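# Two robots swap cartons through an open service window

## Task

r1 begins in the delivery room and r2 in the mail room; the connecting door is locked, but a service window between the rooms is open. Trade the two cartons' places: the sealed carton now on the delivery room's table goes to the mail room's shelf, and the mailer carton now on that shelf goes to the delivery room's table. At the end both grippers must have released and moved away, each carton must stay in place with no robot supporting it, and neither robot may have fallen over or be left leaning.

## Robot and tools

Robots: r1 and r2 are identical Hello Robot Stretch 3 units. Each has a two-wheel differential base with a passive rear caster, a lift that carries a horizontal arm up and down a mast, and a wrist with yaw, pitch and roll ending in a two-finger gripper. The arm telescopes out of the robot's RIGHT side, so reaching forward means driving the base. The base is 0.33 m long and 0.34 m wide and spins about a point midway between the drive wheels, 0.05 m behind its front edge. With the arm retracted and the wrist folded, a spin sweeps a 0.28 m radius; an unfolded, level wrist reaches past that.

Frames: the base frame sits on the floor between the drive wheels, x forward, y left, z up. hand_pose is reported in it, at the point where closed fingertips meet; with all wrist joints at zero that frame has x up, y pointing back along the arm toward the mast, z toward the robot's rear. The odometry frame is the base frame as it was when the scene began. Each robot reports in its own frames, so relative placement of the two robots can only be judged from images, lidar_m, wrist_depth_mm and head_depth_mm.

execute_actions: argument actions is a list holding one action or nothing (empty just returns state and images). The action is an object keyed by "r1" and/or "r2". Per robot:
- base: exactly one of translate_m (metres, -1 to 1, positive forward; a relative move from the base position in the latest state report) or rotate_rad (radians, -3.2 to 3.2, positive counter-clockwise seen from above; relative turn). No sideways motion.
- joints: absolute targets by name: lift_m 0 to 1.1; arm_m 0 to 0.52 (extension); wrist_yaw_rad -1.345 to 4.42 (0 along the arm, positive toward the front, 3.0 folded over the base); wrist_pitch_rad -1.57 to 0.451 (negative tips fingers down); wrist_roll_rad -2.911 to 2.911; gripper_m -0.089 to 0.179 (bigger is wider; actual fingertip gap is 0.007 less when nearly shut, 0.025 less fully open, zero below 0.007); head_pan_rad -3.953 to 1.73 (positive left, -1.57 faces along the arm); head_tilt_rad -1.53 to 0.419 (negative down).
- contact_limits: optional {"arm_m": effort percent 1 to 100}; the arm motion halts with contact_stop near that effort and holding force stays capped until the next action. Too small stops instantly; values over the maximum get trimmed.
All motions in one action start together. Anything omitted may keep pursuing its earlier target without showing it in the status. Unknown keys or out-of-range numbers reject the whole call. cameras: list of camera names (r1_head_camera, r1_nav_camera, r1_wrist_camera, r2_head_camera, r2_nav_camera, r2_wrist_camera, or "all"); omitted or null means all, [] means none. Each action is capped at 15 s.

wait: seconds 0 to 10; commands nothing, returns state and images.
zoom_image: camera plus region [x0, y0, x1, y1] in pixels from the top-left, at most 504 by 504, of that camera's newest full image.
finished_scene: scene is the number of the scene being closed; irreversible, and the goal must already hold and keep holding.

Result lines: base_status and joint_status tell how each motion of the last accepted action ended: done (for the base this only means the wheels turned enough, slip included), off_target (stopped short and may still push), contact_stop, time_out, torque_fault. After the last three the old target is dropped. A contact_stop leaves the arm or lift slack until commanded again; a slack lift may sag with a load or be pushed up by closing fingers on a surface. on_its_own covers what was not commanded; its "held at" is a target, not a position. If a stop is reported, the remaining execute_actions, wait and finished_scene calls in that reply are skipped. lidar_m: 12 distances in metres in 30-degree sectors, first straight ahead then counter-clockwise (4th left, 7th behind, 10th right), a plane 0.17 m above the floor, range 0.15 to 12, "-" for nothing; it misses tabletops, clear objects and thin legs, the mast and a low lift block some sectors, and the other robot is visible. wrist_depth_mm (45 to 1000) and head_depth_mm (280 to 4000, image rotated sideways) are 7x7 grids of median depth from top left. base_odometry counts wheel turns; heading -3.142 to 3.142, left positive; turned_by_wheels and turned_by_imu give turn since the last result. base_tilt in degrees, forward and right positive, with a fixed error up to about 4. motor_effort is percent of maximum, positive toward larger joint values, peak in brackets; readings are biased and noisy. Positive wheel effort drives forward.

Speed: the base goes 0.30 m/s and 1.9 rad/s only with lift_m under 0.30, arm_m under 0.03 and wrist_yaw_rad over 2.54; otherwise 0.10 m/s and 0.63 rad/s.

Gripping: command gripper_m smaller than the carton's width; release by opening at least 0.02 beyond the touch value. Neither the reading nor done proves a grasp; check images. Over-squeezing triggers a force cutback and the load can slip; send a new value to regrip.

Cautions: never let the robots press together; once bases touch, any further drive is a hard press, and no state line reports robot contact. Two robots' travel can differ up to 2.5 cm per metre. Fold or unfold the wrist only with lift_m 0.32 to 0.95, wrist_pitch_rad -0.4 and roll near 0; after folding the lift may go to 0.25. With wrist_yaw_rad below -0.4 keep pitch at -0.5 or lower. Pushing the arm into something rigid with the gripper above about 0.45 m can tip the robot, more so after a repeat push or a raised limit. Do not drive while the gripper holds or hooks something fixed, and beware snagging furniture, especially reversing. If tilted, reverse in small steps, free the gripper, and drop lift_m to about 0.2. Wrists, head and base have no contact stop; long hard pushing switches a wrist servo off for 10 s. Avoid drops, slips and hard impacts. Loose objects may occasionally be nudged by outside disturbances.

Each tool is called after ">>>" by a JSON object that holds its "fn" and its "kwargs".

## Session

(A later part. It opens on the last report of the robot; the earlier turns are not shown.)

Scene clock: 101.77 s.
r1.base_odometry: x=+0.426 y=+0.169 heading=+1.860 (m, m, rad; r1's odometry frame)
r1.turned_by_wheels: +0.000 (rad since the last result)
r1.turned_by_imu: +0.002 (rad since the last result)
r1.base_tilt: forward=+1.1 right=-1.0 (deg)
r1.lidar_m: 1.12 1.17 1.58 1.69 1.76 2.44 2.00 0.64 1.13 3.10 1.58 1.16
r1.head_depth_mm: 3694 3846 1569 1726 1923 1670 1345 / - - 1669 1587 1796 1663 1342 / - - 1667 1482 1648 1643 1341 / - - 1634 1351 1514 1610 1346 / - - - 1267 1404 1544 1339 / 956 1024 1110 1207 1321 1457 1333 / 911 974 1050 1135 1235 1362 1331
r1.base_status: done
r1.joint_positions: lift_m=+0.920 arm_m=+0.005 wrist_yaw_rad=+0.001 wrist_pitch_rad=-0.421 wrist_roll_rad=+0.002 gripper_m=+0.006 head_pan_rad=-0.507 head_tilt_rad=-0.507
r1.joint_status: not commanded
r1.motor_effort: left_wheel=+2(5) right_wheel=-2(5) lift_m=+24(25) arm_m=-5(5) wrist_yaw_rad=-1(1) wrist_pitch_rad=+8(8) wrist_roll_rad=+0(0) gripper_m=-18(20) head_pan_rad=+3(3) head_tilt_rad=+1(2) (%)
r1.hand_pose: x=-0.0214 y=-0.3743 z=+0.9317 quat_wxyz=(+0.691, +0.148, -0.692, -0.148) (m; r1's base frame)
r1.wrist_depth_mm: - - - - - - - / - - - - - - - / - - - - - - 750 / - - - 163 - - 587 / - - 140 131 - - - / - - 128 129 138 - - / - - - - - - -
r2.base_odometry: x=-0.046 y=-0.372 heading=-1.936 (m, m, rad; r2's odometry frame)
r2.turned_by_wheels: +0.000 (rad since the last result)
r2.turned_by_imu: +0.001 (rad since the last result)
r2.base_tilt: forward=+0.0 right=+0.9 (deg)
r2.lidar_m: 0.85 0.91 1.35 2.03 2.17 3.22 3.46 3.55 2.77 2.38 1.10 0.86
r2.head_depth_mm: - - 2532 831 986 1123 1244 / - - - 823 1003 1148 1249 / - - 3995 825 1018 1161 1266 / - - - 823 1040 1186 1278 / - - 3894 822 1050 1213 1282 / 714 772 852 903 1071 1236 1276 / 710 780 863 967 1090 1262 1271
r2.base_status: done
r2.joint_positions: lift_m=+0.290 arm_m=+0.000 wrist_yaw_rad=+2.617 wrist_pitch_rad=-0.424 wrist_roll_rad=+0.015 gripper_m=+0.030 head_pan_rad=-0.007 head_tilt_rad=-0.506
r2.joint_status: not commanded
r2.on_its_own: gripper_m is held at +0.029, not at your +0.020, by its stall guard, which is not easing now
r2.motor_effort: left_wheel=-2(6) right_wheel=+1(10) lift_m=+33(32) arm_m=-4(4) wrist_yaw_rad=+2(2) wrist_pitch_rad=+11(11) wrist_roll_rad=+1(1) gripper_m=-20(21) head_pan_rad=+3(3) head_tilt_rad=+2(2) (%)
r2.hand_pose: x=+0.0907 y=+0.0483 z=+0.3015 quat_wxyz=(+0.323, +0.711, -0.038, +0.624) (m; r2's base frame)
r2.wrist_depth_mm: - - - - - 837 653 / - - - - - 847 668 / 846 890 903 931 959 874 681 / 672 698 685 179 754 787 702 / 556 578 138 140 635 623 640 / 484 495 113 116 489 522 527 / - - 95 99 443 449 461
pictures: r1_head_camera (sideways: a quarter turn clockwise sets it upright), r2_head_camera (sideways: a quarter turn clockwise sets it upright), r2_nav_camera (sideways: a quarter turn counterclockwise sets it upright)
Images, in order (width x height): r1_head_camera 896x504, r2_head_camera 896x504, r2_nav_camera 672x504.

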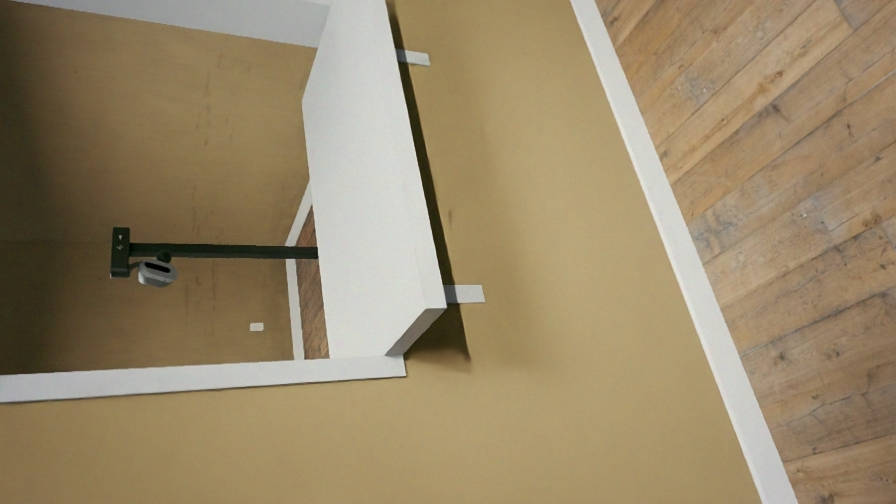

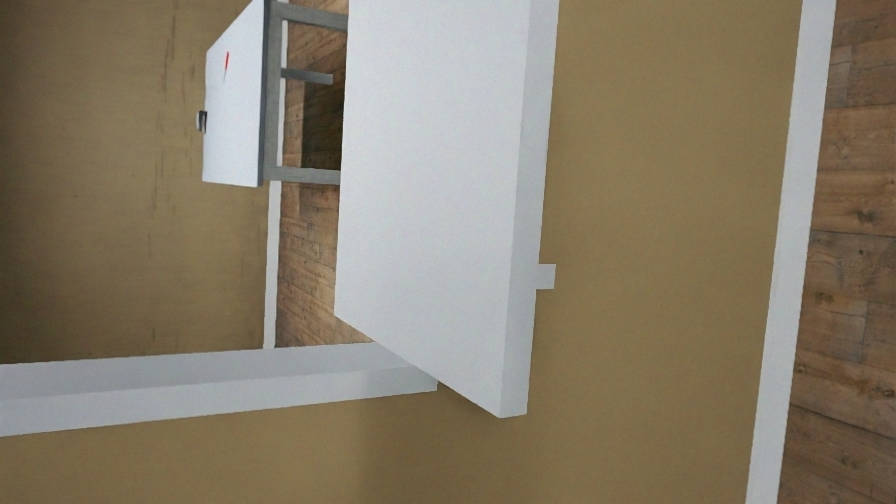

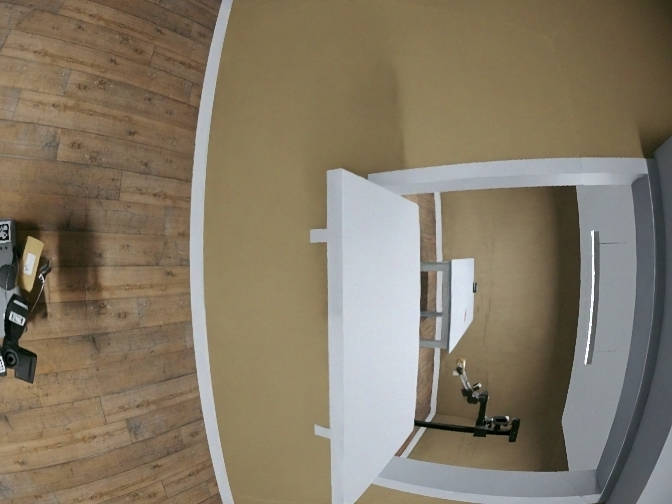

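>>> {"fn": "execute_actions", "kwargs": {"actions": [{"r1":{"base":{"translate_m":0.5},"joints":{"lift_m":0.98}},"r2":{"base":{"translate_m":0.22},"joints":{"lift_m":0.9}}}], "cameras": []}}

>>> {"fn": "execute_actions", "kwargs": {"actions": [{"r1":{"base":{"rotate_rad":1.571},"joints":{"head_pan_rad":-1.57,"head_tilt_rad":-0.6}},"r2":{"base":{"rotate_rad":1.44},"joints":{"lift_m":0.94,"wrist_yaw_rad":1.6,"head_pan_rad":-1.57,"head_tilt_rad":-0.6}}}], "cameras": ["r2_nav_camera"]}}

>>> {"fn": "execute_actions", "kwargs": {"actions": [{"r1":{"base":{"translate_m":-0.6}},"r2":{"joints":{"lift_m":0.98,"wrist_yaw_rad":0}}}]}}

Scene clock: 111.83 s.
r1.base_odometry: x=+0.284 y=+0.649 heading=+1.860 (m, m, rad; r1's odometry frame)
r1.turned_by_wheels: +0.000 (rad since the last result)
r1.turned_by_imu: +0.003 (rad since the last result)
r1.base_tilt: forward=+1.1 right=-1.0 (deg)
r1.lidar_m: 0.62 0.65 0.87 1.69 1.76 2.43 2.50 1.10 3.22 2.30 0.87 0.64
r1.head_depth_mm: 3681 3874 3980 950 694 1221 1312 / - - - 946 687 1095 1255 / - 1688 - 884 860 990 1142 / 562 607 663 727 807 905 1034 / 533 575 623 680 750 833 943 / 507 545 589 639 701 775 867 / 484 518 557 604 657 720 802
r1.base_status: done
r1.joint_positions: lift_m=+0.980 arm_m=+0.005 wrist_yaw_rad=+0.001 wrist_pitch_rad=-0.421 wrist_roll_rad=+0.002 gripper_m=+0.006 head_pan_rad=-0.507 head_tilt_rad=-0.507
r1.joint_status: all done
r1.motor_effort: left_wheel=+2(5) right_wheel=-1(5) lift_m=+24(27) arm_m=-6(6) wrist_yaw_rad=-1(1) wrist_pitch_rad=+8(8) wrist_roll_rad=+0(0) gripper_m=-19(19) head_pan_rad=+3(3) head_tilt_rad=+2(2) (%)
r1.hand_pose: x=-0.0214 y=-0.3742 z=+0.9917 quat_wxyz=(+0.691, +0.148, -0.692, -0.148) (m; r1's base frame)
r1.wrist_depth_mm: - 975 - - - - - / 672 761 - - - - - / 500 - - - - - - / 711 - - 163 - - - / 742 - 140 131 - - - / 726 - 128 129 138 - - / 734 - - - - - -
r2.base_odometry: x=-0.125 y=-0.578 heading=-1.936 (m, m, rad; r2's odometry frame)
r2.turned_by_wheels: +0.000 (rad since the last result)
r2.turned_by_imu: -0.001 (rad since the last result)
r2.base_tilt: forward=+0.0 right=+0.9 (deg)
r2.lidar_m: 0.63 0.68 1.01 2.00 2.15 3.21 3.68 3.59 2.78 1.71 0.82 0.64
r2.head_depth_mm: - - 3734 832 604 507 946 / - - 3672 827 603 523 964 / - - 3701 826 601 523 986 / - - - 825 601 857 1006 / - - - 820 600 877 1029 / - 655 679 710 598 892 1059 / 515 559 620 701 772 918 1080
r2.base_status: done
r2.joint_positions: lift_m=+0.900 arm_m=+0.000 wrist_yaw_rad=+2.618 wrist_pitch_rad=-0.425 wrist_roll_rad=+0.015 gripper_m=+0.030 head_pan_rad=-0.007 head_tilt_rad=-0.506
r2.joint_status: all done
r2.on_its_own: gripper_m is held at +0.029, not at your +0.020, by its stall guard, which is not easing now
r2.motor_effort: left_wheel=-2(6) right_wheel=+1(7) lift_m=+47(51) arm_m=-4(4) wrist_yaw_rad=+2(1) wrist_pitch_rad=+12(12) wrist_roll_rad=+1(1) gripper_m=-20(20) head_pan_rad=+3(3) head_tilt_rad=+2(2) (%)
r2.hand_pose: x=+0.0906 y=+0.0482 z=+0.9109 quat_wxyz=(+0.323, +0.711, -0.037, +0.624) (m; r2's base frame)
r2.wrist_depth_mm: - - - - 804 604 482 / - - - - 839 597 489 / - - - - 885 413 336 / - - - 179 935 670 337 / - - 138 140 895 683 529 / - - 115 116 - 715 548 / - - 98 99 - 710 564
pictures: none
No camera images: the call's "cameras" was empty. Leave "cameras" out to get every camera's image.

Scene clock: 115.27 s.
r1.base_odometry: x=+0.284 y=+0.649 heading=-2.852 (m, m, rad; r1's odometry frame)
r1.turned_by_wheels: +1.571 (rad since the last result)
r1.turned_by_imu: +1.561 (rad since the last result)
r1.base_tilt: forward=+1.1 right=-1.0 (deg)
r1.lidar_m: 1.68 1.76 2.46 2.50 1.10 3.20 2.21 0.86 0.64 0.62 0.65 0.88
r1.head_depth_mm: 486 532 588 656 - - - / 489 535 590 661 720 - - / 491 537 593 662 - - - / 492 540 596 668 - - 1036 / 493 542 598 670 761 878 1043 / 496 544 602 672 764 885 1049 / 498 546 606 676 770 890 1057
r1.base_status: done
r1.joint_positions: lift_m=+0.980 arm_m=+0.005 wrist_yaw_rad=+0.001 wrist_pitch_rad=-0.421 wrist_roll_rad=+0.002 gripper_m=+0.006 head_pan_rad=-1.563 head_tilt_rad=-0.593
r1.joint_status: all done
r1.motor_effort: left_wheel=+0(2) right_wheel=+3(9) lift_m=+24(24) arm_m=-5(5) wrist_yaw_rad=+0(1) wrist_pitch_rad=+8(8) wrist_roll_rad=+0(0) gripper_m=-19(19) head_pan_rad=-3(44) head_tilt_rad=-3(10) (%)
r1.hand_pose: x=-0.0214 y=-0.3742 z=+0.9917 quat_wxyz=(+0.691, +0.148, -0.692, -0.148) (m; r1's base frame)
r1.wrist_depth_mm: 334 332 327 321 320 314 313 / 362 362 353 353 347 341 340 / 408 398 394 387 382 377 374 / 452 446 427 162 424 422 404 / 510 504 140 131 455 467 455 / 578 566 128 129 138 530 514 / 636 671 650 635 629 593 601
r2.base_odometry: x=-0.125 y=-0.578 heading=-0.496 (m, m, rad; r2's odometry frame)
r2.turned_by_wheels: +1.440 (rad since the last result)
r2.turned_by_imu: +1.447 (rad since the last result)
r2.base_tilt: forward=+0.0 right=+0.8 (deg)
r2.lidar_m: 2.01 2.07 2.76 3.68 3.78 2.87 2.74 0.93 0.66 0.63 0.65 0.87
r2.head_depth_mm: - - 3403 707 573 - - / - 2749 2465 707 563 - - / - 3163 3355 709 553 - - / - - 2526 704 542 976 - / - - 3362 709 540 977 1110 / - - 3355 704 539 974 - / - 677 679 683 540 947 -
r2.base_status: done
r2.joint_positions: lift_m=+0.940 arm_m=+0.000 wrist_yaw_rad=+1.603 wrist_pitch_rad=-0.425 wrist_roll_rad=+0.015 gripper_m=+0.030 head_pan_rad=-1.563 head_tilt_rad=-0.593
r2.joint_status: all done
r2.on_its_own: gripper_m is held at +0.029, not at your +0.020, by its stall guard, which is not easing now
r2.motor_effort: left_wheel=-2(5) right_wheel=+2(5) lift_m=+47(48) arm_m=-4(4) wrist_yaw_rad=-3(6) wrist_pitch_rad=+12(12) wrist_roll_rad=+1(1) gripper_m=-20(20) head_pan_rad=-4(49) head_tilt_rad=-3(10) (%)
r2.hand_pose: x=+0.2020 y=-0.1382 z=+0.9509 quat_wxyz=(+0.585, +0.603, -0.378, +0.388) (m; r2's base frame)
r2.wrist_depth_mm: - - - - - 841 552 / - - - - - 816 552 / - - - - - 815 553 / - - - 179 - 812 547 / - - 138 140 - 782 538 / - - 115 116 - 788 534 / - - 98 99 - 720 535
pictures: r2_nav_camera (sideways: a quarter turn counterclockwise sets it upright)
Images, in order (width x height): r2_nav_camera 672x504.

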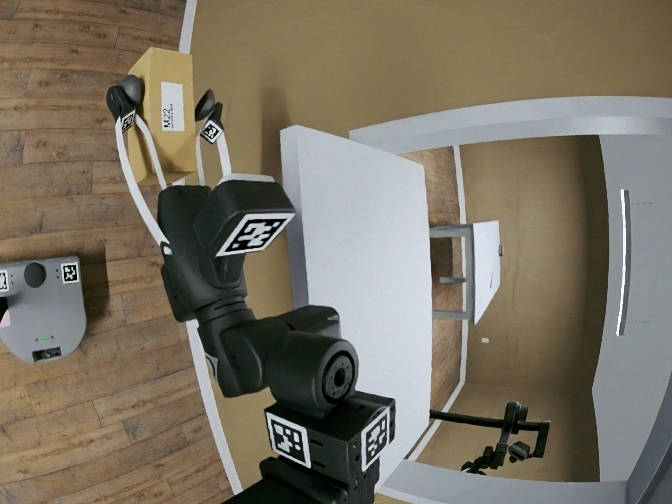

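Scene clock: 122.27 s.
r1.base_odometry: x=+0.859 y=+0.820 heading=-2.852 (m, m, rad; r1's odometry frame)
r1.turned_by_wheels: +0.000 (rad since the last result)
r1.turned_by_imu: +0.001 (rad since the last result)
r1.base_tilt: forward=+1.1 right=-1.0 (deg)
r1.lidar_m: 2.29 2.39 3.37 1.08 1.13 2.57 2.16 0.83 0.62 0.60 0.63 0.88
r1.head_depth_mm: - 1361 3559 798 - - - / - - - 792 634 - - / - - - 790 - - - / - - - 784 - - 1007 / - - - 782 580 508 1011 / - - 3671 742 577 858 1020 / 533 545 591 650 649 866 1029
r1.base_status: done
r1.joint_positions: lift_m=+0.980 arm_m=+0.005 wrist_yaw_rad=+0.001 wrist_pitch_rad=-0.421 wrist_roll_rad=+0.002 gripper_m=+0.006 head_pan_rad=-1.563 head_tilt_rad=-0.593
r1.joint_status: not commanded
r1.motor_effort: left_wheel=+0(3) right_wheel=+3(3) lift_m=+24(24) arm_m=-5(5) wrist_yaw_rad=-1(1) wrist_pitch_rad=+7(7) wrist_roll_rad=+0(0) gripper_m=-18(19) head_pan_rad=-4(3) head_tilt_rad=-3(3) (%)
r1.hand_pose: x=-0.0214 y=-0.3742 z=+0.9917 quat_wxyz=(+0.691, +0.148, -0.692, -0.148) (m; r1's base frame)
r1.wrist_depth_mm: 317 355 - - - - - / 351 364 - - - - - / 385 390 499 504 524 529 540 / 430 395 359 163 385 394 402 / 470 296 140 130 313 317 324 / 254 250 128 129 138 263 266 / 228 227 223 220 221 225 226
r2.base_odometry: x=-0.125 y=-0.578 heading=-0.496 (m, m, rad; r2's odometry frame)
r2.turned_by_wheels: +0.000 (rad since the last result)
r2.turned_by_imu: -0.001 (rad since the last result)
r2.base_tilt: forward=+0.0 right=+0.9 (deg)
r2.lidar_m: 2.01 2.07 2.76 3.70 3.78 2.87 2.75 0.93 0.66 0.63 0.65 0.87
r2.head_depth_mm: 1212 - 3367 760 - - - / - 2776 1487 708 - - - / - 3184 3347 739 - - - / - - 2493 735 - 999 1157 / - - 3379 702 541 968 1158 / - - 3343 705 541 971 1160 / - 677 679 681 539 970 1158
r2.base_status: not commanded
r2.joint_positions: lift_m=+0.980 arm_m=+0.000 wrist_yaw_rad=+0.003 wrist_pitch_rad=-0.425 wrist_roll_rad=+0.015 gripper_m=+0.030 head_pan_rad=-1.563 head_tilt_rad=-0.593
r2.joint_status: all done
r2.on_its_own: gripper_m is held at +0.029, not at your +0.020, by its stall guard, which is not easing now
r2.motor_effort: left_wheel=-2(2) right_wheel=+1(1) lift_m=+47(48) arm_m=-4(4) wrist_yaw_rad=-3(4) wrist_pitch_rad=+12(12) wrist_roll_rad=+1(0) gripper_m=-19(21) head_pan_rad=-3(3) head_tilt_rad=-3(3) (%)
r2.hand_pose: x=-0.0208 y=-0.3688 z=+0.9909 quat_wxyz=(+0.686, +0.149, -0.696, -0.149) (m; r2's base frame)
r2.wrist_depth_mm: 344 - - - - 809 - / 366 541 643 663 712 - - / 397 447 457 482 493 513 539 / 401 352 343 178 383 389 406 / 282 289 138 140 321 315 323 / 244 248 115 116 258 266 272 / 648 665 98 99 688 721 738
pictures: r1_head_camera (sideways: a quarter turn clockwise sets it upright), r1_nav_camera (sideways: a quarter turn counterclockwise sets it upright), r1_wrist_camera, r2_head_camera (sideways: a quarter turn clockwise sets it upright), r2_nav_camera (sideways: a quarter turn counterclockwise sets it upright), r2_wrist_camera
Images, in order (width x height): r1_head_camera 896x504, r1_nav_camera 672x504, r1_wrist_camera 644x364, r2_head_camera 896x504, r2_nav_camera 672x504, r2_wrist_camera 644x364.

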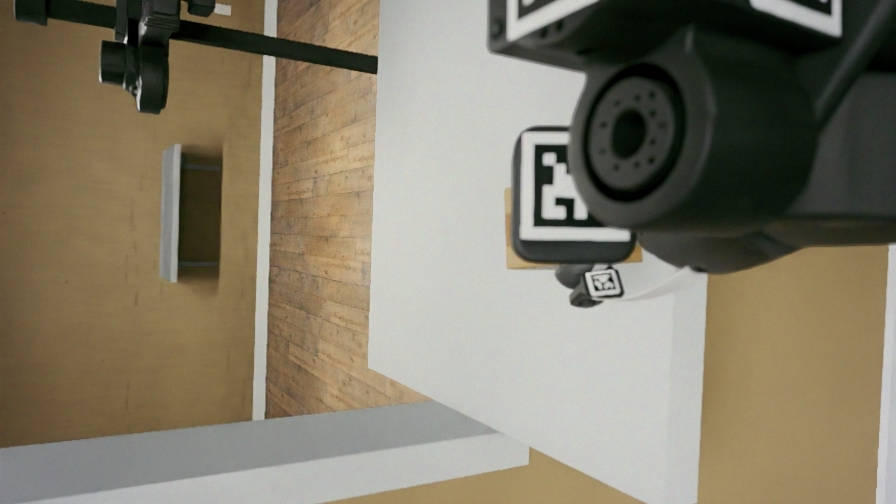

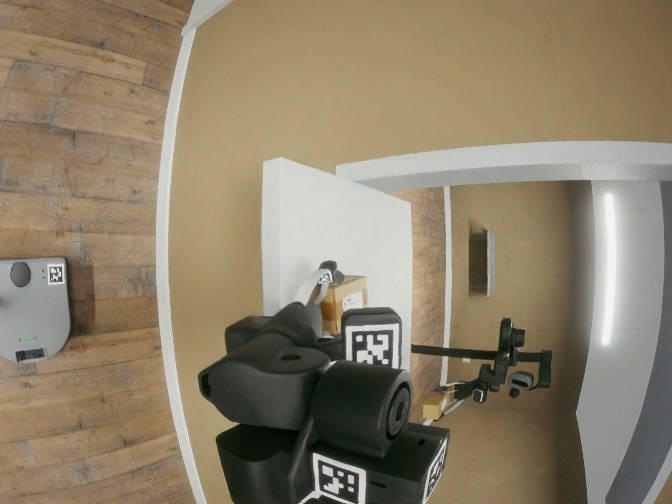

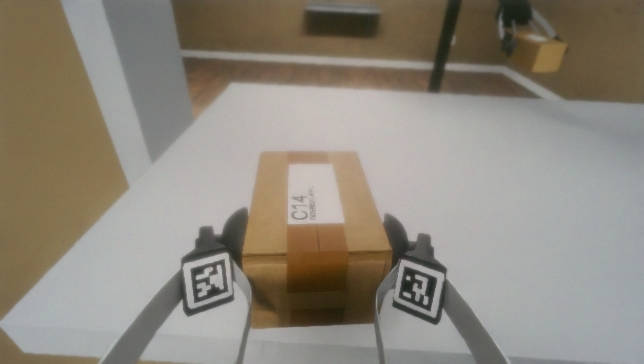

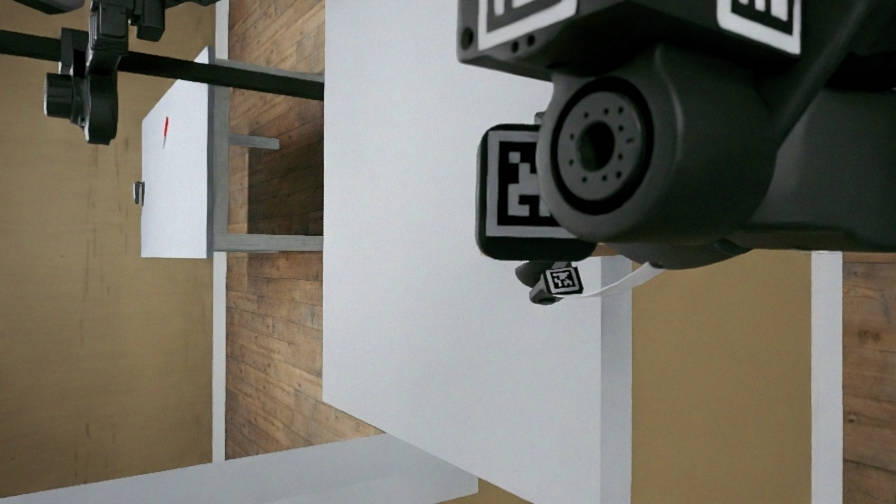

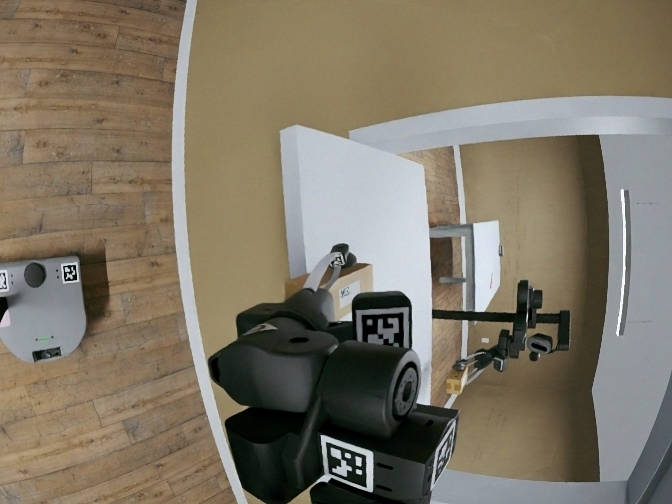

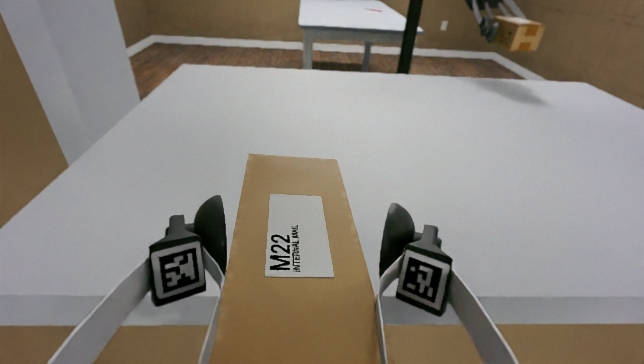

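>>> {"fn": "execute_actions", "kwargs": {"actions": [{"r1":{"joints":{"arm_m":0.28,"lift_m":0.925}},"r2":{"joints":{"arm_m":0.31,"lift_m":0.935}}}], "cameras": ["r1_wrist_camera","r2_wrist_camera","r1_nav_camera"]}}

Scene clock: 126.77 s.
r1.base_odometry: x=+0.859 y=+0.820 heading=-2.852 (m, m, rad; r1's odometry frame)
r1.turned_by_wheels: +0.000 (rad since the last result)
r1.turned_by_imu: +0.001 (rad since the last result)
r1.base_tilt: forward=+1.1 right=-1.0 (deg)
r1.lidar_m: 2.29 2.39 3.36 1.08 1.13 2.56 2.15 0.83 0.62 0.60 0.63 0.88
r1.head_depth_mm: - 1278 3773 - 547 512 982 / - - - - 585 512 994 / - - - - 574 510 997 / - - 3992 728 582 507 1005 / - - 3979 781 580 507 1016 / - - 3671 740 578 860 1022 / 534 545 592 649 651 864 1029
r1.base_status: not commanded
r1.joint_positions: lift_m=+0.925 arm_m=+0.280 wrist_yaw_rad=+0.001 wrist_pitch_rad=-0.422 wrist_roll_rad=+0.002 gripper_m=+0.006 head_pan_rad=-1.563 head_tilt_rad=-0.593
r1.joint_status: all done
r1.motor_effort: left_wheel=+0(1) right_wheel=+3(3) lift_m=+16(19) arm_m=+4(5) wrist_yaw_rad=-1(2) wrist_pitch_rad=+8(8) wrist_roll_rad=+0(0) gripper_m=-19(19) head_pan_rad=-4(3) head_tilt_rad=-3(4) (%)
r1.hand_pose: x=-0.0214 y=-0.6486 z=+0.9370 quat_wxyz=(+0.691, +0.148, -0.692, -0.148) (m; r1's base frame)
r1.wrist_depth_mm: - - - - - - - / - - - - - - - / - - 363 376 380 392 404 / 246 271 262 163 288 294 299 / 219 219 140 131 230 234 239 / 184 185 128 129 138 195 198 / 158 160 159 158 164 168 169
r2.base_odometry: x=-0.125 y=-0.578 heading=-0.496 (m, m, rad; r2's odometry frame)
r2.turned_by_wheels: +0.000 (rad since the last result)
r2.turned_by_imu: -0.001 (rad since the last result)
r2.base_tilt: forward=+0.0 right=+0.9 (deg)
r2.lidar_m: 2.01 2.06 2.76 3.68 3.80 2.86 2.75 0.93 0.66 0.63 0.65 0.87
r2.head_depth_mm: - 2354 3954 - 543 979 1162 / - 2469 - 680 543 978 1154 / - 3157 - 651 541 974 1157 / - - 3369 676 540 975 1166 / - - 3429 702 540 971 1155 / - - 3308 705 539 976 1157 / - 677 678 685 538 975 1161
r2.base_status: not commanded
r2.joint_positions: lift_m=+0.935 arm_m=+0.310 wrist_yaw_rad=+0.002 wrist_pitch_rad=-0.425 wrist_roll_rad=+0.015 gripper_m=+0.030 head_pan_rad=-1.563 head_tilt_rad=-0.593
r2.joint_status: all done
r2.on_its_own: gripper_m is held at +0.029, not at your +0.020, by its stall guard, which is not easing now
r2.motor_effort: left_wheel=-2(2) right_wheel=+2(1) lift_m=+32(40) arm_m=+4(4) wrist_yaw_rad=-3(4) wrist_pitch_rad=+12(12) wrist_roll_rad=+1(1) gripper_m=-20(20) head_pan_rad=-3(4) head_tilt_rad=-4(4) (%)
r2.hand_pose: x=-0.0211 y=-0.6781 z=+0.9463 quat_wxyz=(+0.686, +0.149, -0.696, -0.150) (m; r2's base frame)
r2.wrist_depth_mm: - - - - - - - / - - - - - - - / 374 352 364 373 390 405 416 / 268 276 270 179 298 307 314 / 222 227 138 140 251 247 253 / 190 191 115 116 194 209 213 / 170 166 98 99 174 178 182
pictures: r1_nav_camera (sideways: a quarter turn counterclockwise sets it upright), r1_wrist_camera, r2_wrist_camera
Images, in order (width x height): r1_nav_camera 672x504, r1_wrist_camera 644x364, r2_wrist_camera 644x364.

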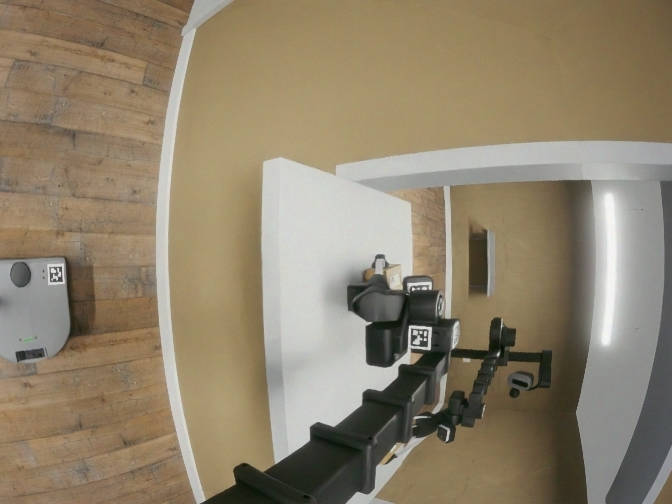

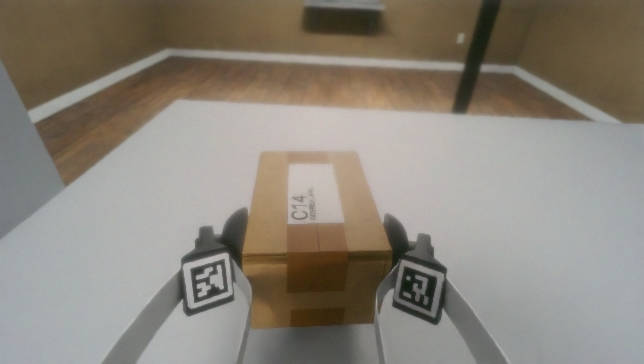

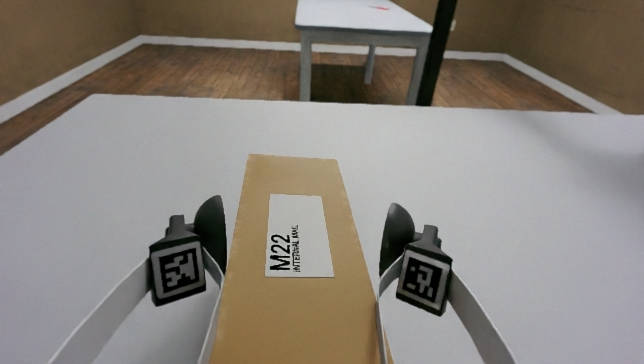

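>>> {"fn": "execute_actions", "kwargs": {"actions": [{"r1":{"joints":{"lift_m":0.907}},"r2":{"joints":{"lift_m":0.916}}}], "cameras": []}}

>>> {"fn": "execute_actions", "kwargs": {"actions": [{"r1":{"joints":{"gripper_m":0.14}},"r2":{"joints":{"gripper_m":0.14}}}], "cameras": []}}

>>> {"fn": "execute_actions", "kwargs": {"actions": [{"r1":{"joints":{"arm_m":0.15,"lift_m":0.915}},"r2":{"joints":{"arm_m":0.15,"lift_m":0.92}}}], "cameras": ["r1_wrist_camera","r2_wrist_camera"]}}

>>> {"fn": "execute_actions", "kwargs": {"actions": [{"r1":{"base":{"translate_m":-0.41}},"r2":{"base":{"translate_m":-0.41}}}], "cameras": ["r1_wrist_camera","r2_wrist_camera"]}}

Scene clock: 129.40 s.
r1.base_odometry: x=+0.859 y=+0.820 heading=-2.852 (m, m, rad; r1's odometry frame)
r1.turned_by_wheels: +0.000 (rad since the last result)
r1.turned_by_imu: +0.001 (rad since the last result)
r1.base_tilt: forward=+1.1 right=-1.0 (deg)
r1.lidar_m: 2.29 2.40 3.38 1.08 1.13 2.57 2.15 0.83 0.62 0.60 0.63 0.88
r1.head_depth_mm: - 1289 3680 884 - 512 986 / - - - - 565 510 990 / - - - - 563 509 994 / - - - 804 563 508 1005 / - - 3964 781 580 507 1014 / - - 3709 744 578 859 1022 / 534 545 591 651 648 862 1028
r1.base_status: not commanded
r1.joint_positions: lift_m=+0.907 arm_m=+0.280 wrist_yaw_rad=+0.001 wrist_pitch_rad=-0.421 wrist_roll_rad=+0.002 gripper_m=+0.006 head_pan_rad=-1.563 head_tilt_rad=-0.593
r1.joint_status: all done
r1.motor_effort: left_wheel=+1(1) right_wheel=+3(3) lift_m=+16(18) arm_m=+4(4) wrist_yaw_rad=-1(0) wrist_pitch_rad=+8(8) wrist_roll_rad=+0(0) gripper_m=-19(19) head_pan_rad=-4(3) head_tilt_rad=-3(3) (%)
r1.hand_pose: x=-0.0214 y=-0.6486 z=+0.9192 quat_wxyz=(+0.691, +0.148, -0.692, -0.148) (m; r1's base frame)
r1.wrist_depth_mm: - - - - - - - / - - - - - - - / - 319 324 331 344 351 366 / 231 240 235 162 255 265 268 / 193 195 140 131 205 209 212 / 162 164 128 129 138 174 176 / 140 142 142 141 146 149 150
r2.base_odometry: x=-0.125 y=-0.578 heading=-0.496 (m, m, rad; r2's odometry frame)
r2.turned_by_wheels: +0.000 (rad since the last result)
r2.turned_by_imu: +0.000 (rad since the last result)
r2.base_tilt: forward=+0.0 right=+0.8 (deg)
r2.lidar_m: 2.01 2.07 2.77 3.69 3.81 2.88 2.76 0.93 0.66 0.63 0.65 0.87
r2.head_depth_mm: - 2343 3673 - 539 1003 1163 / - 2280 2685 654 544 978 1160 / - 3130 - 640 542 971 1160 / - - 3388 676 542 976 1162 / - - 3325 703 539 976 1158 / - - 3368 703 539 976 1156 / - 676 682 684 539 970 1159
r2.base_status: not commanded
r2.joint_positions: lift_m=+0.916 arm_m=+0.310 wrist_yaw_rad=+0.002 wrist_pitch_rad=-0.416 wrist_roll_rad=+0.015 gripper_m=+0.030 head_pan_rad=-1.563 head_tilt_rad=-0.593
r2.joint_status: all done
r2.on_its_own: gripper_m is held at +0.029, not at your +0.020, by its stall guard, which is not easing now
r2.motor_effort: left_wheel=-2(2) right_wheel=+1(1) lift_m=+30(33) arm_m=+4(4) wrist_yaw_rad=-2(3) wrist_pitch_rad=+8(12) wrist_roll_rad=+1(1) gripper_m=-20(20) head_pan_rad=-4(3) head_tilt_rad=-4(4) (%)
r2.hand_pose: x=-0.0210 y=-0.6792 z=+0.9293 quat_wxyz=(+0.687, +0.146, -0.697, -0.147) (m; r2's base frame)
r2.wrist_depth_mm: - - - - - - - / - - - - - - - / 317 317 331 343 351 366 386 / 243 249 242 174 269 278 286 / 200 206 136 137 226 222 228 / 171 172 114 115 174 188 191 / 152 149 98 99 157 161 162
pictures: none
No camera images: the call's "cameras" was empty. Leave "cameras" out to get every camera's image.

Scene clock: 131.23 s.
r1.base_odometry: x=+0.859 y=+0.820 heading=-2.852 (m, m, rad; r1's odometry frame)
r1.turned_by_wheels: +0.000 (rad since the last result)
r1.turned_by_imu: +0.001 (rad since the last result)
r1.base_tilt: forward=+1.1 right=-1.1 (deg)
r1.lidar_m: 2.29 2.39 3.36 1.08 1.13 2.57 2.15 0.83 0.62 0.60 0.63 0.88
r1.head_depth_mm: - 1283 3715 888 - 511 982 / - - - - 567 511 990 / - - - - 562 509 997 / - - - 784 563 507 1004 / - - - 779 580 506 1014 / - - 3679 741 580 860 1019 / 533 545 590 650 649 864 1027
r1.base_status: not commanded
r1.joint_positions: lift_m=+0.907 arm_m=+0.280 wrist_yaw_rad=+0.001 wrist_pitch_rad=-0.420 wrist_roll_rad=+0.002 gripper_m=+0.140 head_pan_rad=-1.563 head_tilt_rad=-0.593
r1.joint_status: all done
r1.motor_effort: left_wheel=+1(1) right_wheel=+3(3) lift_m=+16(16) arm_m=+4(4) wrist_yaw_rad=-1(1) wrist_pitch_rad=+7(8) wrist_roll_rad=+0(0) gripper_m=+1(83) head_pan_rad=-3(3) head_tilt_rad=-3(2) (%)
r1.hand_pose: x=-0.0214 y=-0.6489 z=+0.9196 quat_wxyz=(+0.691, +0.147, -0.692, -0.148) (m; r1's base frame)
r1.wrist_depth_mm: - - - - - - - / - - - - - - - / - 318 327 334 345 356 364 / 230 243 236 163 256 262 266 / 193 204 191 131 204 217 214 / 165 - 160 131 165 181 176 / - 142 142 142 147 144 150
r2.base_odometry: x=-0.125 y=-0.578 heading=-0.496 (m, m, rad; r2's odometry frame)
r2.turned_by_wheels: +0.000 (rad since the last result)
r2.turned_by_imu: +0.000 (rad since the last result)
r2.base_tilt: forward=+0.0 right=+0.9 (deg)
r2.lidar_m: 2.00 2.07 2.76 3.68 3.80 2.87 2.75 0.93 0.66 0.63 0.65 0.87
r2.head_depth_mm: - 2331 3670 - 541 1009 1165 / - 2273 2675 651 543 977 1159 / - 3136 - 638 544 974 1160 / - - 3392 676 542 971 1155 / - - 3331 704 541 982 1157 / - - 3347 704 539 976 1157 / - 678 680 683 540 980 1159
r2.base_status: not commanded
r2.joint_positions: lift_m=+0.916 arm_m=+0.310 wrist_yaw_rad=+0.001 wrist_pitch_rad=-0.415 wrist_roll_rad=+0.015 gripper_m=+0.140 head_pan_rad=-1.563 head_tilt_rad=-0.593
r2.joint_status: all done
r2.motor_effort: left_wheel=-2(2) right_wheel=+2(1) lift_m=+30(31) arm_m=+4(4) wrist_yaw_rad=-2(3) wrist_pitch_rad=+7(8) wrist_roll_rad=+1(1) gripper_m=+0(82) head_pan_rad=-4(4) head_tilt_rad=-4(4) (%)
r2.hand_pose: x=-0.0212 y=-0.6794 z=+0.9296 quat_wxyz=(+0.687, +0.145, -0.697, -0.147) (m; r2's base frame)
r2.wrist_depth_mm: - - - - - - - / - - - - - - - / 320 320 331 343 352 370 385 / 244 250 233 178 271 279 287 / 201 213 148 140 219 228 230 / - 169 119 117 182 194 190 / 148 150 102 101 157 157 163
pictures: none
No camera images: the call's "cameras" was empty. Leave "cameras" out to get every camera's image.

Scene clock: 133.67 s.
r1.base_odometry: x=+0.859 y=+0.820 heading=-2.852 (m, m, rad; r1's odometry frame)
r1.turned_by_wheels: +0.000 (rad since the last result)
r1.turned_by_imu: +0.001 (rad since the last result)
r1.base_tilt: forward=+1.1 right=-1.0 (deg)
r1.lidar_m: 2.29 2.40 3.38 1.07 1.13 2.57 2.15 0.83 0.62 0.60 0.63 0.88
r1.head_depth_mm: - 1288 3564 862 - 869 986 / - - - 882 - 877 989 / - - - 849 - 883 1001 / - - - 784 603 866 1005 / - - 3956 780 559 505 1012 / - - 3693 742 580 859 1020 / 533 545 591 649 646 866 1030
r1.base_status: not commanded
r1.joint_positions: lift_m=+0.915 arm_m=+0.150 wrist_yaw_rad=+0.001 wrist_pitch_rad=-0.419 wrist_roll_rad=+0.002 gripper_m=+0.140 head_pan_rad=-1.563 head_tilt_rad=-0.593
r1.joint_status: all done
r1.motor_effort: left_wheel=+1(0) right_wheel=+2(3) lift_m=+24(25) arm_m=-5(4) wrist_yaw_rad=-1(1) wrist_pitch_rad=+6(8) wrist_roll_rad=+0(0) gripper_m=+0(1) head_pan_rad=-4(4) head_tilt_rad=-3(3) (%)
r1.hand_pose: x=-0.0214 y=-0.5196 z=+0.9273 quat_wxyz=(+0.691, +0.147, -0.692, -0.147) (m; r1's base frame)
r1.wrist_depth_mm: 249 - - - - - 500 / 250 - 517 526 - - - / 257 315 344 250 366 379 386 / 244 256 260 252 273 278 285 / 205 216 211 214 220 231 225 / 177 - 176 178 180 191 186 / - 150 152 154 155 152 159
r2.base_odometry: x=-0.125 y=-0.578 heading=-0.496 (m, m, rad; r2's odometry frame)
r2.turned_by_wheels: +0.000 (rad since the last result)
r2.turned_by_imu: +0.000 (rad since the last result)
r2.base_tilt: forward=+0.0 right=+0.9 (deg)
r2.lidar_m: 2.01 2.07 2.76 3.68 3.80 2.87 2.76 0.93 0.66 0.63 0.65 0.87
r2.head_depth_mm: - 2250 3335 - - 1010 1162 / - 2329 1489 - - 991 1159 / - 3128 3394 775 - 978 1159 / - - 2482 706 538 974 1153 / - - 3398 702 541 976 1154 / - - 3288 702 540 975 1152 / - 677 682 681 540 969 1149
r2.base_status: not commanded
r2.joint_positions: lift_m=+0.920 arm_m=+0.150 wrist_yaw_rad=+0.001 wrist_pitch_rad=-0.415 wrist_roll_rad=+0.015 gripper_m=+0.140 head_pan_rad=-1.563 head_tilt_rad=-0.593
r2.joint_status: all done
r2.motor_effort: left_wheel=-2(2) right_wheel=+1(1) lift_m=+46(49) arm_m=-4(5) wrist_yaw_rad=-2(2) wrist_pitch_rad=+8(8) wrist_roll_rad=+1(1) gripper_m=+0(0) head_pan_rad=-4(4) head_tilt_rad=-3(4) (%)
r2.hand_pose: x=-0.0212 y=-0.5201 z=+0.9331 quat_wxyz=(+0.687, +0.145, -0.697, -0.147) (m; r2's base frame)
r2.wrist_depth_mm: - - - - - - - / 384 460 483 507 529 543 538 / 319 329 339 243 362 380 394 / 249 259 265 244 277 288 296 / 207 219 215 220 225 234 236 / - 173 181 184 187 199 196 / 151 154 157 159 162 161 169
pictures: r1_wrist_camera, r2_wrist_camera
Images, in order (width x height): r1_wrist_camera 644x364, r2_wrist_camera 644x364.

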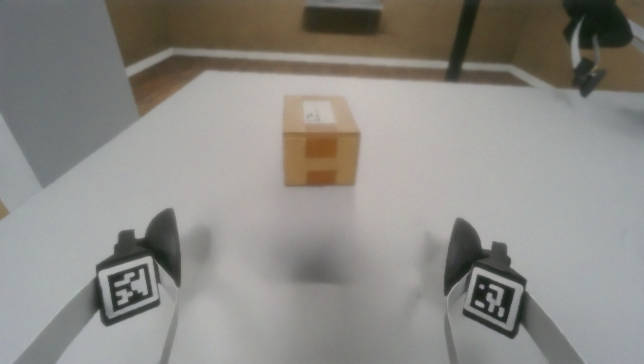

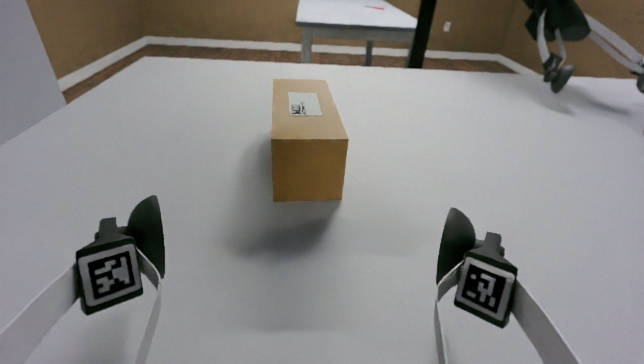

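Scene clock: 139.07 s.
r1.base_odometry: x=+1.252 y=+0.937 heading=-2.852 (m, m, rad; r1's odometry frame)
r1.turned_by_wheels: +0.000 (rad since the last result)
r1.turned_by_imu: +0.001 (rad since the last result)
r1.base_tilt: forward=+1.1 right=-1.0 (deg)
r1.lidar_m: 2.43 2.83 1.23 1.07 2.88 2.14 2.08 0.82 0.61 0.59 0.62 0.86
r1.head_depth_mm: - - - 882 - 850 964 / - - - 881 - 860 973 / - - - 827 - 861 977 / - - - 787 604 848 984 / - - 3961 782 560 506 994 / 1192 - 3497 779 579 505 996 / - 1202 968 775 576 503 1005
r1.base_status: done
r1.joint_positions: lift_m=+0.915 arm_m=+0.150 wrist_yaw_rad=+0.001 wrist_pitch_rad=-0.419 wrist_roll_rad=+0.002 gripper_m=+0.140 head_pan_rad=-1.563 head_tilt_rad=-0.593
r1.joint_status: not commanded
r1.motor_effort: left_wheel=+0(2) right_wheel=+2(4) lift_m=+24(24) arm_m=-6(6) wrist_yaw_rad=-1(0) wrist_pitch_rad=+6(7) wrist_roll_rad=+0(0) gripper_m=+1(1) head_pan_rad=-4(3) head_tilt_rad=-3(2) (%)
r1.hand_pose: x=-0.0214 y=-0.5196 z=+0.9273 quat_wxyz=(+0.691, +0.147, -0.692, -0.147) (m; r1's base frame)
r1.wrist_depth_mm: - - - - - - - / 473 479 504 - - - - / 330 338 345 266 360 377 325 / 253 255 262 254 272 278 281 / 205 216 211 214 219 231 224 / 177 - 175 179 182 191 186 / - 150 152 153 155 153 160
r2.base_odometry: x=-0.485 y=-0.382 heading=-0.497 (m, m, rad; r2's odometry frame)
r2.turned_by_wheels: +0.000 (rad since the last result)
r2.turned_by_imu: -0.001 (rad since the last result)
r2.base_tilt: forward=+0.0 right=+0.9 (deg)
r2.lidar_m: 2.23 2.49 3.34 3.66 3.49 2.44 2.34 0.95 0.68 0.65 0.67 0.89
r2.head_depth_mm: - - 863 - - 1029 1165 / - - 3318 - - 1018 1164 / - - 2490 725 - 1005 1163 / - 3125 3375 736 544 997 1154 / - 3126 1012 703 559 1005 1160 / - - 1010 704 558 993 1158 / 1243 1368 935 704 557 992 1158
r2.base_status: done
r2.joint_positions: lift_m=+0.920 arm_m=+0.150 wrist_yaw_rad=+0.001 wrist_pitch_rad=-0.415 wrist_roll_rad=+0.015 gripper_m=+0.140 head_pan_rad=-1.563 head_tilt_rad=-0.593
r2.joint_status: not commanded
r2.motor_effort: left_wheel=-2(5) right_wheel=+2(7) lift_m=+46(45) arm_m=-4(4) wrist_yaw_rad=-1(2) wrist_pitch_rad=+7(7) wrist_roll_rad=+1(1) gripper_m=+1(1) head_pan_rad=-3(4) head_tilt_rad=-3(4) (%)
r2.hand_pose: x=-0.0212 y=-0.5201 z=+0.9331 quat_wxyz=(+0.687, +0.145, -0.697, -0.147) (m; r2's base frame)
r2.wrist_depth_mm: - - - - - - 268 / 429 453 483 457 537 457 267 / 320 330 342 296 362 354 278 / 250 257 263 269 279 286 299 / 207 220 216 220 225 235 237 / - 173 181 185 187 199 196 / 152 154 157 160 162 161 169
pictures: r1_wrist_camera, r2_wrist_camera
Images, in order (width x height): r1_wrist_camera 644x364, r2_wrist_camera 644x364.

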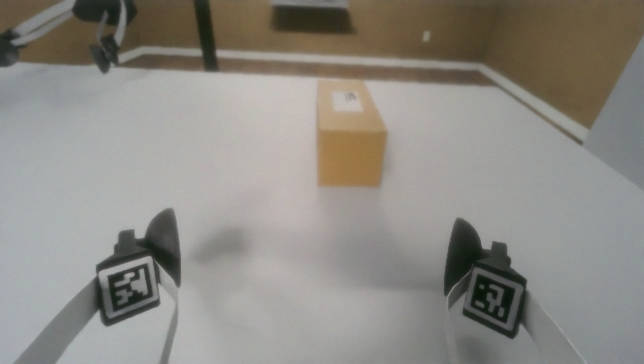

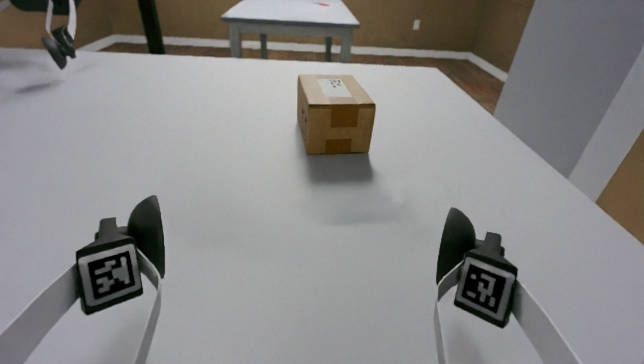

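>>> {"fn": "execute_actions", "kwargs": {"actions": [{"r1":{"base":{"translate_m":-0.025},"joints":{"arm_m":0.32,"lift_m":0.911}},"r2":{"base":{"translate_m":-0.023},"joints":{"arm_m":0.325,"lift_m":0.912}}}], "cameras": ["r1_wrist_camera","r2_wrist_camera"]}}

Scene clock: 142.83 s.
r1.base_odometry: x=+1.276 y=+0.944 heading=-2.852 (m, m, rad; r1's odometry frame)
r1.turned_by_wheels: +0.000 (rad since the last result)
r1.turned_by_imu: +0.001 (rad since the last result)
r1.base_tilt: forward=+1.1 right=-1.0 (deg)
r1.lidar_m: 2.45 2.85 1.24 1.07 2.84 2.12 2.05 0.82 0.61 0.59 0.62 0.86
r1.head_depth_mm: - - - 2945 - 495 961 / - - - - 587 494 970 / - - - - 584 493 979 / - - 3985 745 582 508 982 / - - 3911 781 581 505 990 / - - 3685 777 579 503 999 / - 1335 3984 776 576 503 1011
r1.base_status: done
r1.joint_positions: lift_m=+0.911 arm_m=+0.320 wrist_yaw_rad=+0.000 wrist_pitch_rad=-0.418 wrist_roll_rad=+0.002 gripper_m=+0.140 head_pan_rad=-1.563 head_tilt_rad=-0.593
r1.joint_status: all done
r1.motor_effort: left_wheel=+0(2) right_wheel=+2(6) lift_m=+15(21) arm_m=+5(5) wrist_yaw_rad=-2(0) wrist_pitch_rad=+7(7) wrist_roll_rad=+0(0) gripper_m=+0(1) head_pan_rad=-3(4) head_tilt_rad=-2(3) (%)
r1.hand_pose: x=-0.0214 y=-0.6890 z=+0.9238 quat_wxyz=(+0.691, +0.147, -0.692, -0.147) (m; r1's base frame)
r1.wrist_depth_mm: - - - - - - - / - - - - - - - / 320 328 335 345 359 362 - / 245 250 252 168 267 270 277 / 200 208 197 133 214 222 220 / 172 - 160 112 171 185 181 / - 146 101 96 147 149 155
r2.base_odometry: x=-0.506 y=-0.371 heading=-0.497 (m, m, rad; r2's odometry frame)
r2.turned_by_wheels: +0.000 (rad since the last result)
r2.turned_by_imu: -0.001 (rad since the last result)
r2.base_tilt: forward=+0.0 right=+0.9 (deg)
r2.lidar_m: 2.23 2.51 3.36 3.67 3.44 2.42 2.32 0.95 0.68 0.65 0.67 0.89
r2.head_depth_mm: - - 723 - 548 1022 1169 / - - 3872 652 561 1000 1167 / - - 3682 652 560 1002 1168 / - 3123 3608 676 560 997 1166 / - 3146 1007 704 560 1000 1163 / - - 1008 703 558 997 1165 / 1244 - 1002 700 559 998 1164
r2.base_status: done
r2.joint_positions: lift_m=+0.912 arm_m=+0.325 wrist_yaw_rad=+0.001 wrist_pitch_rad=-0.415 wrist_roll_rad=+0.015 gripper_m=+0.140 head_pan_rad=-1.563 head_tilt_rad=-0.593
r2.joint_status: all done
r2.motor_effort: left_wheel=-2(6) right_wheel=+1(5) lift_m=+31(37) arm_m=+4(6) wrist_yaw_rad=-1(2) wrist_pitch_rad=+7(7) wrist_roll_rad=+1(1) gripper_m=+0(1) head_pan_rad=-4(2) head_tilt_rad=-4(4) (%)
r2.hand_pose: x=-0.0212 y=-0.6944 z=+0.9256 quat_wxyz=(+0.687, +0.145, -0.697, -0.147) (m; r2's base frame)
r2.wrist_depth_mm: - - - - - - - / - 895 - - - - - / 304 309 319 333 346 - 233 / 237 243 228 167 264 274 233 / 196 208 189 136 212 222 214 / - 164 162 146 173 188 186 / 144 146 148 151 153 153 159
pictures: r1_wrist_camera, r2_wrist_camera
Images, in order (width x height): r1_wrist_camera 644x364, r2_wrist_camera 644x364.

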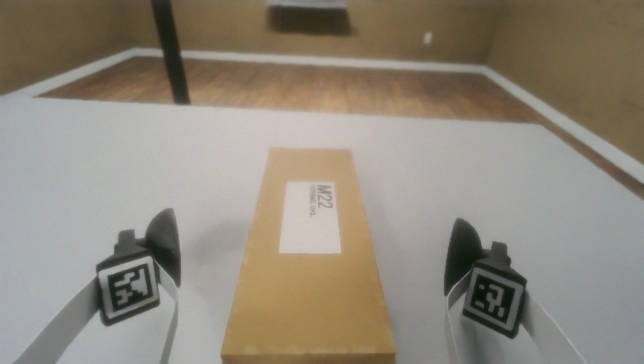

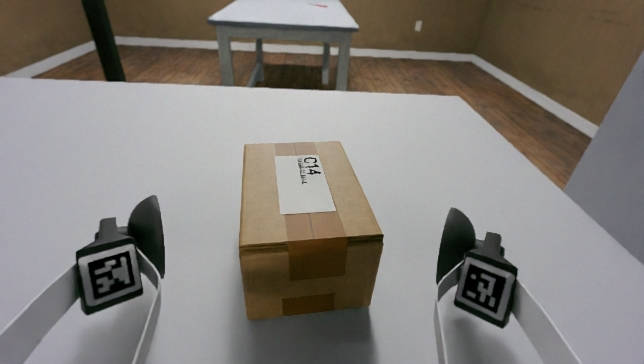

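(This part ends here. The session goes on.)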